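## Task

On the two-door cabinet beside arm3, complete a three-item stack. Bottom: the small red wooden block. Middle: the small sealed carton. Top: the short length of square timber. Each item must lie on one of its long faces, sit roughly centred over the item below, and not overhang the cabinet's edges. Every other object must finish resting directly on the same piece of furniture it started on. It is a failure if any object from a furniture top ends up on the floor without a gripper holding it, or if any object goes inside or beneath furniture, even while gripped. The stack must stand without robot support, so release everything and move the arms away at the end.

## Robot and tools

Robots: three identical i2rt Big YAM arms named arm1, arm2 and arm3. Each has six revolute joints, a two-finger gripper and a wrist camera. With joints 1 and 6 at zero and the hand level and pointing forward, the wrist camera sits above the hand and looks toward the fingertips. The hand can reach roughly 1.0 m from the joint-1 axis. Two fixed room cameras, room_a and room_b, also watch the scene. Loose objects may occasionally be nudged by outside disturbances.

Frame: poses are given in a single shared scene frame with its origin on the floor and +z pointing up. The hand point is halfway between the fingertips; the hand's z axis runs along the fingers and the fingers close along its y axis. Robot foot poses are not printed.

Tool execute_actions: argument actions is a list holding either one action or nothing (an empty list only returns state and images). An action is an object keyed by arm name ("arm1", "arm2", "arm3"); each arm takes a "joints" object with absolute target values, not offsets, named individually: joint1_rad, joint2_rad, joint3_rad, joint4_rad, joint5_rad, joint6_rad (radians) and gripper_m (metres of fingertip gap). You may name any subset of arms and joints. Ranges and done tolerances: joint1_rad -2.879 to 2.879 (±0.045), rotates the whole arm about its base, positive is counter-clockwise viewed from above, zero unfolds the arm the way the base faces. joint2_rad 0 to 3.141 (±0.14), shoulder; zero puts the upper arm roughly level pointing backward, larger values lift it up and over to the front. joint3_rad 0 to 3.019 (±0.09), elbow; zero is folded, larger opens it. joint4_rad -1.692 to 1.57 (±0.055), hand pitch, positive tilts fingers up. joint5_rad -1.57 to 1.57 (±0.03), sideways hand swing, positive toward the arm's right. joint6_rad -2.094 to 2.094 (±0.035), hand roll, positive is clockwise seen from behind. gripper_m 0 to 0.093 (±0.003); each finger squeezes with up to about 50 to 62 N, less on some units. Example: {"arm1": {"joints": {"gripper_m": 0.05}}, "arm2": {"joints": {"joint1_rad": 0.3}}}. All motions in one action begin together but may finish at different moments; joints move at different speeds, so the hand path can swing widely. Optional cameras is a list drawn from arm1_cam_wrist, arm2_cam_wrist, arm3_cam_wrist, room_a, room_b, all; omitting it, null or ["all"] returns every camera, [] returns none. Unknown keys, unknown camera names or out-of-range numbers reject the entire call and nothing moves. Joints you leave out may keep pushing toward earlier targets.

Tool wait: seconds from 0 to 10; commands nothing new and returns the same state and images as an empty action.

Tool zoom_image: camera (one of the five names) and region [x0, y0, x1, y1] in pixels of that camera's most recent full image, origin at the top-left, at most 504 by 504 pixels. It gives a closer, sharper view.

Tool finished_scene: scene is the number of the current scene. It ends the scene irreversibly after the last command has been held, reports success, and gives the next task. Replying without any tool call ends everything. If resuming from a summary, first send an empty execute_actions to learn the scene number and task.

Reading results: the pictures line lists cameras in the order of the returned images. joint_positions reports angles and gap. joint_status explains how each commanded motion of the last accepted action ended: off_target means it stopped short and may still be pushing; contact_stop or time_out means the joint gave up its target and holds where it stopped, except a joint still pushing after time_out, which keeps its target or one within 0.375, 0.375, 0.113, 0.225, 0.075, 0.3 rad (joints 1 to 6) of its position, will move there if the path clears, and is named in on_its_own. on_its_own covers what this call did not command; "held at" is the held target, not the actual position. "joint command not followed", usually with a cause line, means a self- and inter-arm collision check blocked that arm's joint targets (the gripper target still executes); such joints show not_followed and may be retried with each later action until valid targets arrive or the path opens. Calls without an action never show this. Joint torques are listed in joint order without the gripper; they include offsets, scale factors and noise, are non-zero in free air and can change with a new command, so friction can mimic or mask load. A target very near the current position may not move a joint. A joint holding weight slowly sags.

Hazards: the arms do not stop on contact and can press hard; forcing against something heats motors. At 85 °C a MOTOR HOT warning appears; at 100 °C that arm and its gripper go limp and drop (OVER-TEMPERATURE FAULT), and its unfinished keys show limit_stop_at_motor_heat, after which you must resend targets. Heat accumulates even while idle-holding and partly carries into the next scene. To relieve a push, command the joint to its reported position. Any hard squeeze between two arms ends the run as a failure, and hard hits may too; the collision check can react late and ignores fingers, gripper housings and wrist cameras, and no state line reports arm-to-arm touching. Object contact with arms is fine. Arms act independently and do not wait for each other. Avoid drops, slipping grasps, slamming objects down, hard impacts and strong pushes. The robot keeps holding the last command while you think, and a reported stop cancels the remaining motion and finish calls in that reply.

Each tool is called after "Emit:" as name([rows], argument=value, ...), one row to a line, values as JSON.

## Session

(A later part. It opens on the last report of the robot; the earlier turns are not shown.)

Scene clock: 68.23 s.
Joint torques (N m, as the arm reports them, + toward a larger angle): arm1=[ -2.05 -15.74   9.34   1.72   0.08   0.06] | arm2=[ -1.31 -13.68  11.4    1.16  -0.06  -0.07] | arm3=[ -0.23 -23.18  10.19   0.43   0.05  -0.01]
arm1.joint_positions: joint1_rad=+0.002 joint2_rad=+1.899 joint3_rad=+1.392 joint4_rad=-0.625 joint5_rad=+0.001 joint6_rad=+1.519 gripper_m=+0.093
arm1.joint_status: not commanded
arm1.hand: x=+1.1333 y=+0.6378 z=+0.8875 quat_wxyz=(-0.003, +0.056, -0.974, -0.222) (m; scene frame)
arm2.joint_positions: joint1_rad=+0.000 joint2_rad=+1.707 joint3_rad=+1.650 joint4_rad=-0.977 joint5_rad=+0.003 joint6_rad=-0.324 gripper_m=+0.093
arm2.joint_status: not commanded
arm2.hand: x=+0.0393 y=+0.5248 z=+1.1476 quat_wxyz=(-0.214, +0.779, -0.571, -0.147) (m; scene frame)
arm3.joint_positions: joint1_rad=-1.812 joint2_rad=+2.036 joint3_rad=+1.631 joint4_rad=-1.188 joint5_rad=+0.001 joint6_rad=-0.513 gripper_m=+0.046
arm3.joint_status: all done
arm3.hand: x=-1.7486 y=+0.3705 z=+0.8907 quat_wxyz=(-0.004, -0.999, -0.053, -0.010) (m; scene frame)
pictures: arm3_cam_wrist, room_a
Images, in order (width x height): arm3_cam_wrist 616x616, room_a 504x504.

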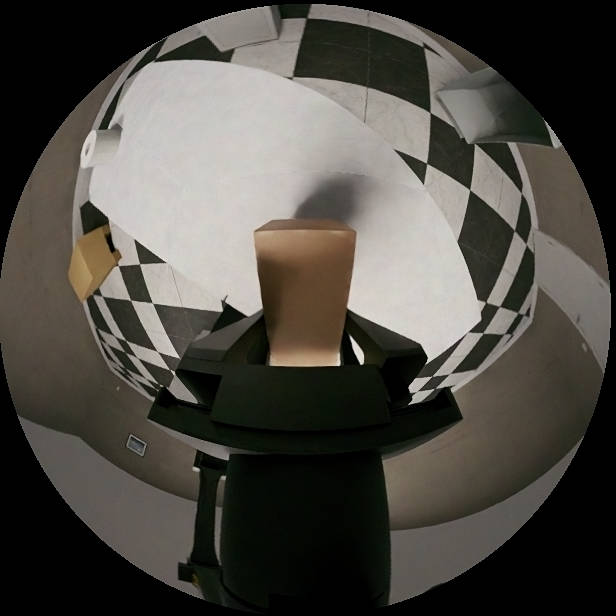

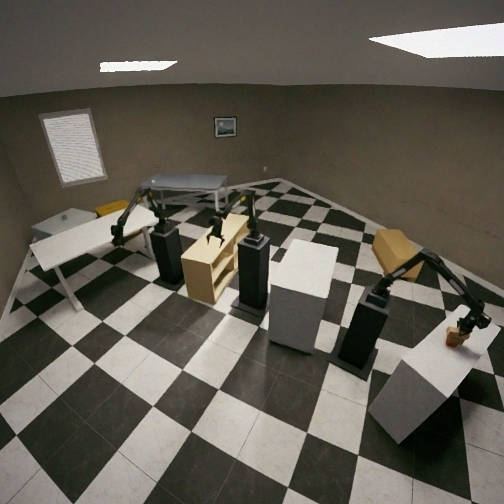

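Emit:
execute_actions([
  {"arm3":{"joints":{"joint2_rad":2.06,"joint4_rad":-1.135}}},
], cameras=["arm3_cam_wrist","room_a"])

Emit:
zoom_image(camera="room_a", region=[424, 300, 494, 370])

Scene clock: 69.33 s.
Joint torques (N m, as the arm reports them, + toward a larger angle): arm1=[ -1.9  -16.04   9.37   1.6    0.16   0.08] | arm2=[ -1.28 -13.68  11.41   1.16  -0.05  -0.07] | arm3=[ -0.39 -20.11  10.26   0.74   0.05  -0.03]
arm1.joint_positions: joint1_rad=+0.002 joint2_rad=+1.899 joint3_rad=+1.392 joint4_rad=-0.625 joint5_rad=+0.001 joint6_rad=+1.519 gripper_m=+0.093
arm1.joint_status: not commanded
arm1.hand: x=+1.1333 y=+0.6378 z=+0.8875 quat_wxyz=(-0.003, +0.056, -0.974, -0.222) (m; scene frame)
arm2.joint_positions: joint1_rad=+0.000 joint2_rad=+1.707 joint3_rad=+1.650 joint4_rad=-0.977 joint5_rad=+0.003 joint6_rad=-0.324 gripper_m=+0.093
arm2.joint_status: not commanded
arm2.hand: x=+0.0393 y=+0.5248 z=+1.1476 quat_wxyz=(-0.214, +0.779, -0.571, -0.147) (m; scene frame)
arm3.joint_positions: joint1_rad=-1.812 joint2_rad=+2.040 joint3_rad=+1.631 joint4_rad=-1.150 joint5_rad=+0.001 joint6_rad=-0.513 gripper_m=+0.046
arm3.joint_status: all done
arm3.hand: x=-1.7570 y=+0.3741 z=+0.8884 quat_wxyz=(+0.003, -0.999, -0.053, +0.005) (m; scene frame)
pictures: arm3_cam_wrist, room_a
Images, in order (width x height): arm3_cam_wrist 616x616, room_a 504x504.

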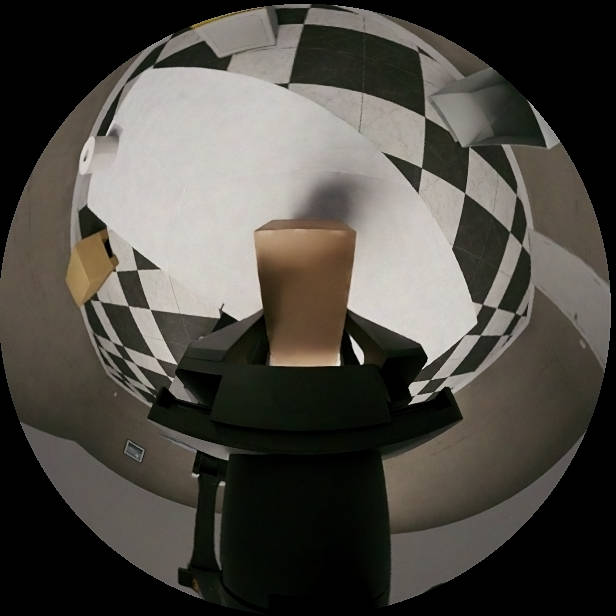

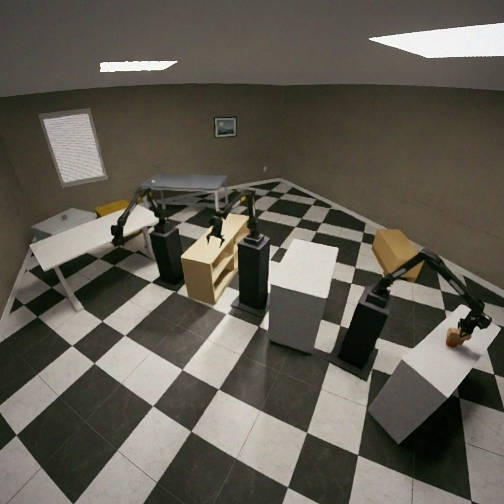

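Region (424, 300, 494, 370) of room_a's 504x504 image, scaled by 7.200, with more detail than that image has.

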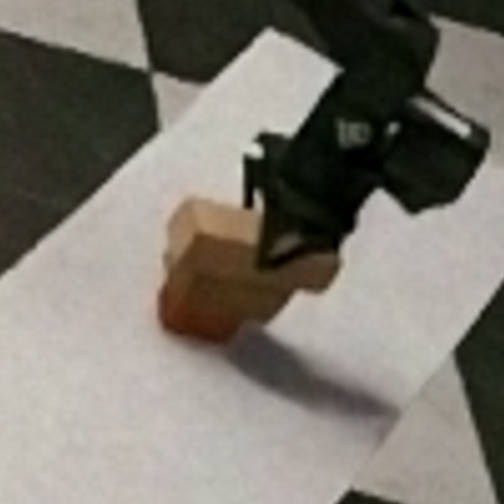

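Emit:
execute_actions([
  {"arm3":{"joints":{"joint2_rad":2.08}}},
], cameras=["arm3_cam_wrist","room_a"])

Emit:
zoom_image(camera="room_a", region=[424, 300, 494, 370])

Scene clock: 70.17 s.
Joint torques (N m, as the arm reports them, + toward a larger angle): arm1=[ -1.9  -15.44   9.23   1.42   0.09   0.05] | arm2=[ -1.33 -13.67  11.41   1.15  -0.06  -0.07] | arm3=[ -0.22 -18.1   10.21   0.74   0.04  -0.03]
arm1.joint_positions: joint1_rad=+0.002 joint2_rad=+1.899 joint3_rad=+1.392 joint4_rad=-0.625 joint5_rad=+0.001 joint6_rad=+1.519 gripper_m=+0.093
arm1.joint_status: not commanded
arm1.hand: x=+1.1333 y=+0.6378 z=+0.8875 quat_wxyz=(-0.003, +0.056, -0.974, -0.222) (m; scene frame)
arm2.joint_positions: joint1_rad=+0.000 joint2_rad=+1.707 joint3_rad=+1.650 joint4_rad=-0.977 joint5_rad=+0.003 joint6_rad=-0.324 gripper_m=+0.093
arm2.joint_status: not commanded
arm2.hand: x=+0.0393 y=+0.5248 z=+1.1476 quat_wxyz=(-0.214, +0.779, -0.571, -0.147) (m; scene frame)
arm3.joint_positions: joint1_rad=-1.812 joint2_rad=+2.041 joint3_rad=+1.631 joint4_rad=-1.150 joint5_rad=+0.001 joint6_rad=-0.513 gripper_m=+0.046
arm3.joint_status: all done
arm3.hand: x=-1.7569 y=+0.3740 z=+0.8877 quat_wxyz=(+0.003, -0.999, -0.053, +0.005) (m; scene frame)
pictures: arm3_cam_wrist, room_a
Images, in order (width x height): arm3_cam_wrist 616x616, room_a 504x504.

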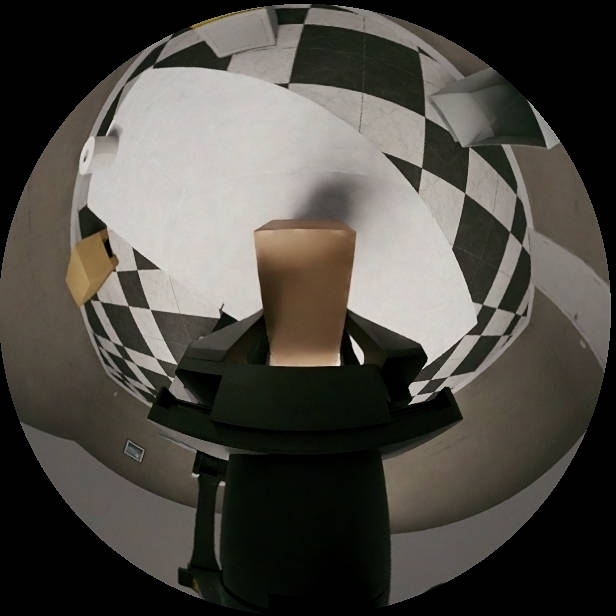

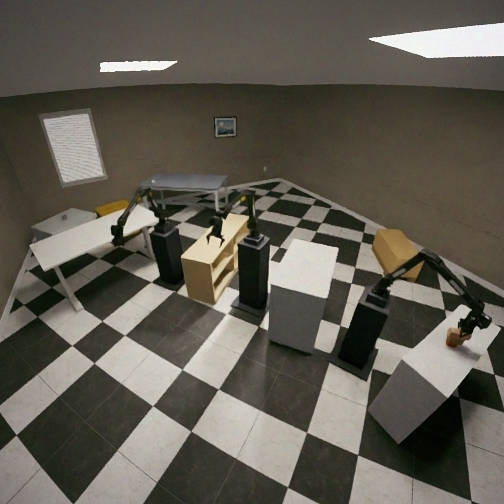

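Region (424, 300, 494, 370) of room_a's 504x504 image, scaled by 7.200, with more detail than that image has.

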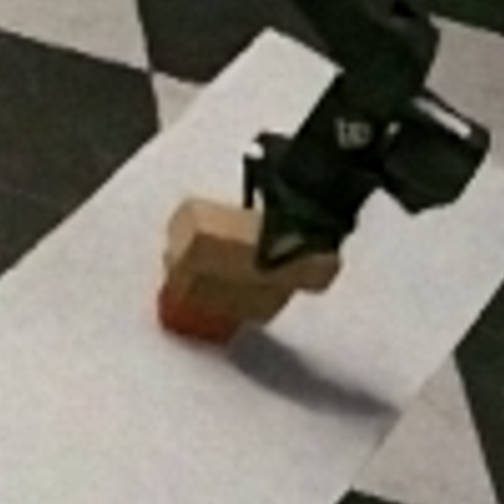

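Emit:
execute_actions([
  {"arm3":{"joints":{"joint2_rad":2.035,"gripper_m":0.093}}},
], cameras=["arm3_cam_wrist"])

Emit:
execute_actions([
  {"arm3":{"joints":{"joint2_rad":1.75}}},
], cameras=["arm3_cam_wrist","room_a","room_b"])

Emit:
zoom_image(camera="room_a", region=[424, 300, 494, 370])

Scene clock: 71.47 s.
Joint torques (N m, as the arm reports them, + toward a larger angle): arm1=[ -1.48 -15.99   9.19   1.7    0.13   0.05] | arm2=[ -1.27 -13.66  11.41   1.15  -0.06  -0.07] | arm3=[ -0.22 -22.5   10.31   0.6    0.04  -0.03]
arm1.joint_positions: joint1_rad=+0.002 joint2_rad=+1.899 joint3_rad=+1.392 joint4_rad=-0.625 joint5_rad=+0.001 joint6_rad=+1.519 gripper_m=+0.093
arm1.joint_status: not commanded
arm1.hand: x=+1.1333 y=+0.6378 z=+0.8875 quat_wxyz=(-0.003, +0.056, -0.974, -0.222) (m; scene frame)
arm2.joint_positions: joint1_rad=+0.000 joint2_rad=+1.707 joint3_rad=+1.650 joint4_rad=-0.977 joint5_rad=+0.003 joint6_rad=-0.324 gripper_m=+0.093
arm2.joint_status: not commanded
arm2.hand: x=+0.0393 y=+0.5248 z=+1.1476 quat_wxyz=(-0.214, +0.779, -0.571, -0.147) (m; scene frame)
arm3.joint_positions: joint1_rad=-1.812 joint2_rad=+2.041 joint3_rad=+1.631 joint4_rad=-1.146 joint5_rad=+0.001 joint6_rad=-0.513 gripper_m=+0.093
arm3.joint_status: all done
arm3.hand: x=-1.7578 y=+0.3744 z=+0.8878 quat_wxyz=(+0.004, -0.999, -0.053, +0.006) (m; scene frame)
pictures: arm3_cam_wrist
Images, in order (width x height): arm3_cam_wrist 616x616.

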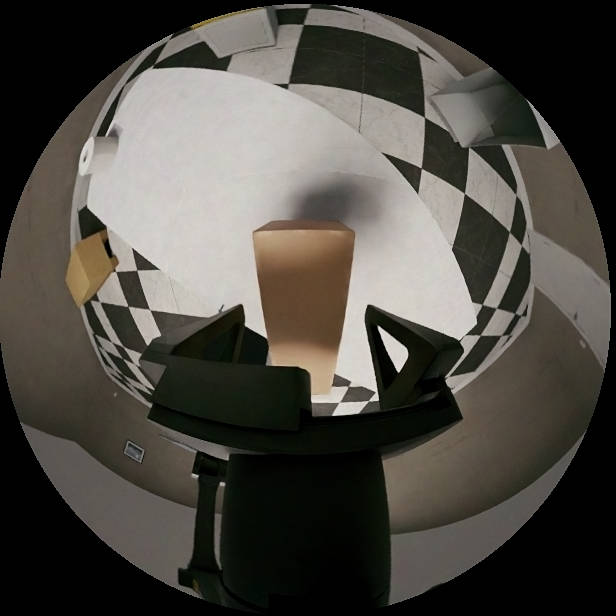

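Scene clock: 72.83 s.
Joint torques (N m, as the arm reports them, + toward a larger angle): arm1=[ -1.42 -15.92   9.35   1.61   0.14   0.05] | arm2=[ -1.3  -13.68  11.41   1.14  -0.06  -0.07] | arm3=[ -0.07 -17.45  11.56   0.98   0.05  -0.01]
arm1.joint_positions: joint1_rad=+0.002 joint2_rad=+1.899 joint3_rad=+1.392 joint4_rad=-0.625 joint5_rad=+0.001 joint6_rad=+1.519 gripper_m=+0.093
arm1.joint_status: not commanded
arm1.hand: x=+1.1333 y=+0.6378 z=+0.8875 quat_wxyz=(-0.003, +0.056, -0.974, -0.222) (m; scene frame)
arm2.joint_positions: joint1_rad=+0.000 joint2_rad=+1.707 joint3_rad=+1.650 joint4_rad=-0.977 joint5_rad=+0.003 joint6_rad=-0.324 gripper_m=+0.093
arm2.joint_status: not commanded
arm2.hand: x=+0.0393 y=+0.5248 z=+1.1476 quat_wxyz=(-0.214, +0.779, -0.571, -0.147) (m; scene frame)
arm3.joint_positions: joint1_rad=-1.812 joint2_rad=+1.740 joint3_rad=+1.631 joint4_rad=-1.145 joint5_rad=+0.001 joint6_rad=-0.513 gripper_m=+0.093
arm3.joint_status: all done
arm3.hand: x=-1.7587 y=+0.3748 z=+1.0654 quat_wxyz=(+0.071, -0.986, -0.052, +0.141) (m; scene frame)
pictures: arm3_cam_wrist, room_a, room_b
Images, in order (width x height): arm3_cam_wrist 616x616, room_a 504x504, room_b 504x504.

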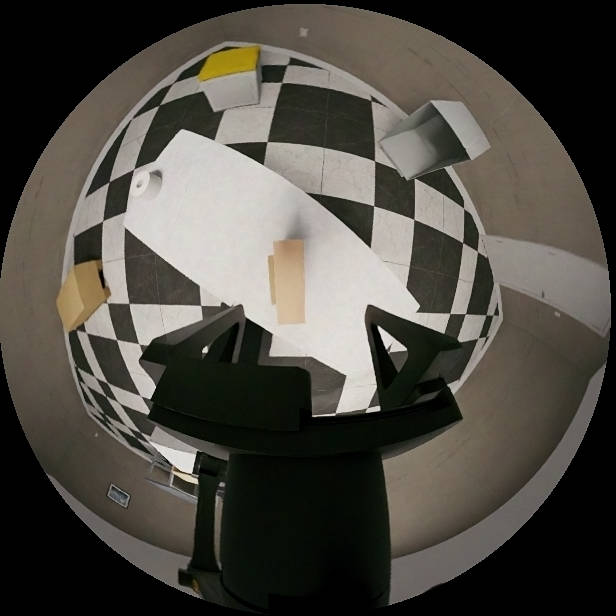

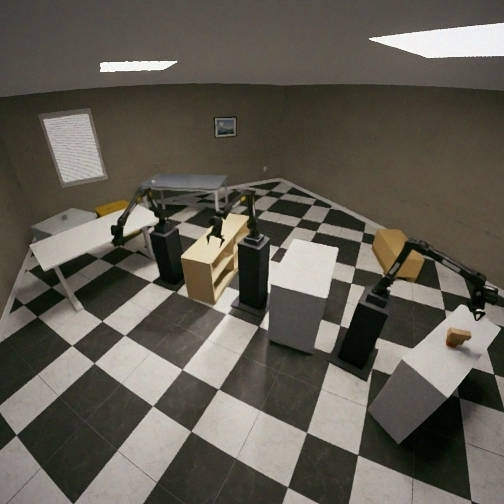

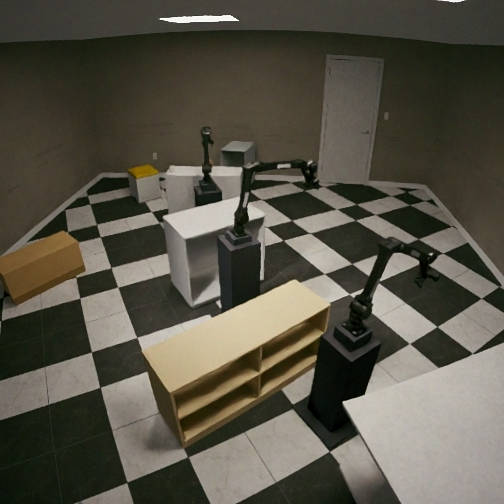

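Region (424, 300, 494, 370) of room_a's 504x504 image, scaled by 7.200, with more detail than that image has.

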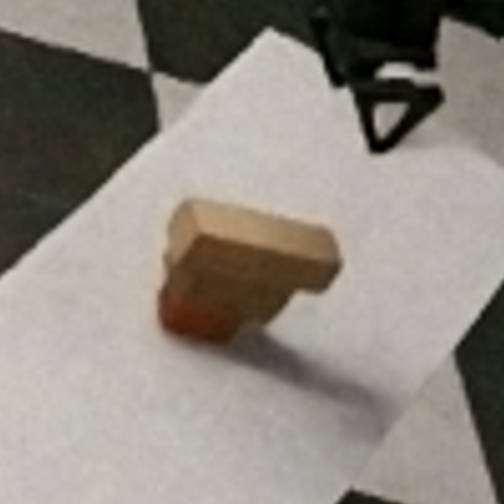

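Emit:
zoom_image(camera="arm3_cam_wrist", region=[230, 220, 350, 350])

Region (230, 220, 350, 350) of arm3_cam_wrist's 616x616 image, scaled by 3.877, with more detail than that image has; it fills the left 465 columns of this view, and the rest is white.

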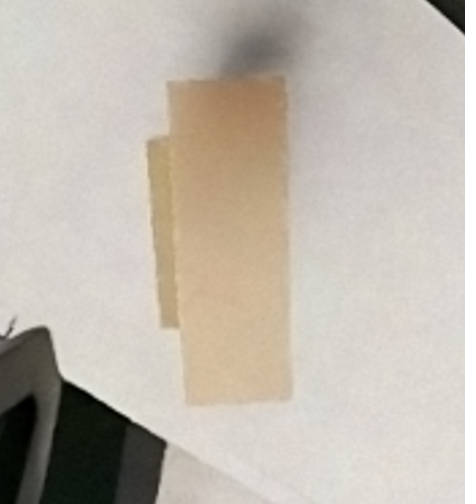

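Emit:
execute_actions([
  {"arm3":{"joints":{"joint2_rad":1.35,"joint3_rad":1.4}}},
], cameras=["room_a"])

Scene clock: 75.10 s.
Joint torques (N m, as the arm reports them, + toward a larger angle): arm1=[ -1.78 -15.57   9.24   1.54   0.12   0.06] | arm2=[ -1.29 -13.65  11.42   1.15  -0.05  -0.07] | arm3=[ -0.09 -10.97  10.92   1.17   0.05   0.01]
arm1.joint_positions: joint1_rad=+0.002 joint2_rad=+1.899 joint3_rad=+1.392 joint4_rad=-0.625 joint5_rad=+0.001 joint6_rad=+1.519 gripper_m=+0.093
arm1.joint_status: not commanded
arm1.hand: x=+1.1333 y=+0.6378 z=+0.8875 quat_wxyz=(-0.003, +0.056, -0.974, -0.222) (m; scene frame)
arm2.joint_positions: joint1_rad=+0.000 joint2_rad=+1.707 joint3_rad=+1.650 joint4_rad=-0.977 joint5_rad=+0.003 joint6_rad=-0.324 gripper_m=+0.093
arm2.joint_status: not commanded
arm2.hand: x=+0.0393 y=+0.5248 z=+1.1476 quat_wxyz=(-0.214, +0.779, -0.571, -0.147) (m; scene frame)
arm3.joint_positions: joint1_rad=-1.812 joint2_rad=+1.341 joint3_rad=+1.401 joint4_rad=-1.141 joint5_rad=+0.001 joint6_rad=-0.513 gripper_m=+0.093
arm3.joint_status: all done
arm3.hand: x=-1.6576 y=+0.3311 z=+1.1693 quat_wxyz=(+0.109, -0.969, -0.051, +0.217) (m; scene frame)
pictures: room_a
Images, in order (width x height): room_a 504x504.

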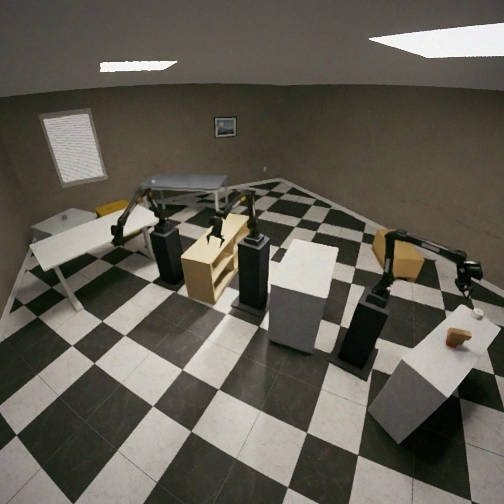

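Emit:
finished_scene(scene=2)

The scene is finished: the task was done.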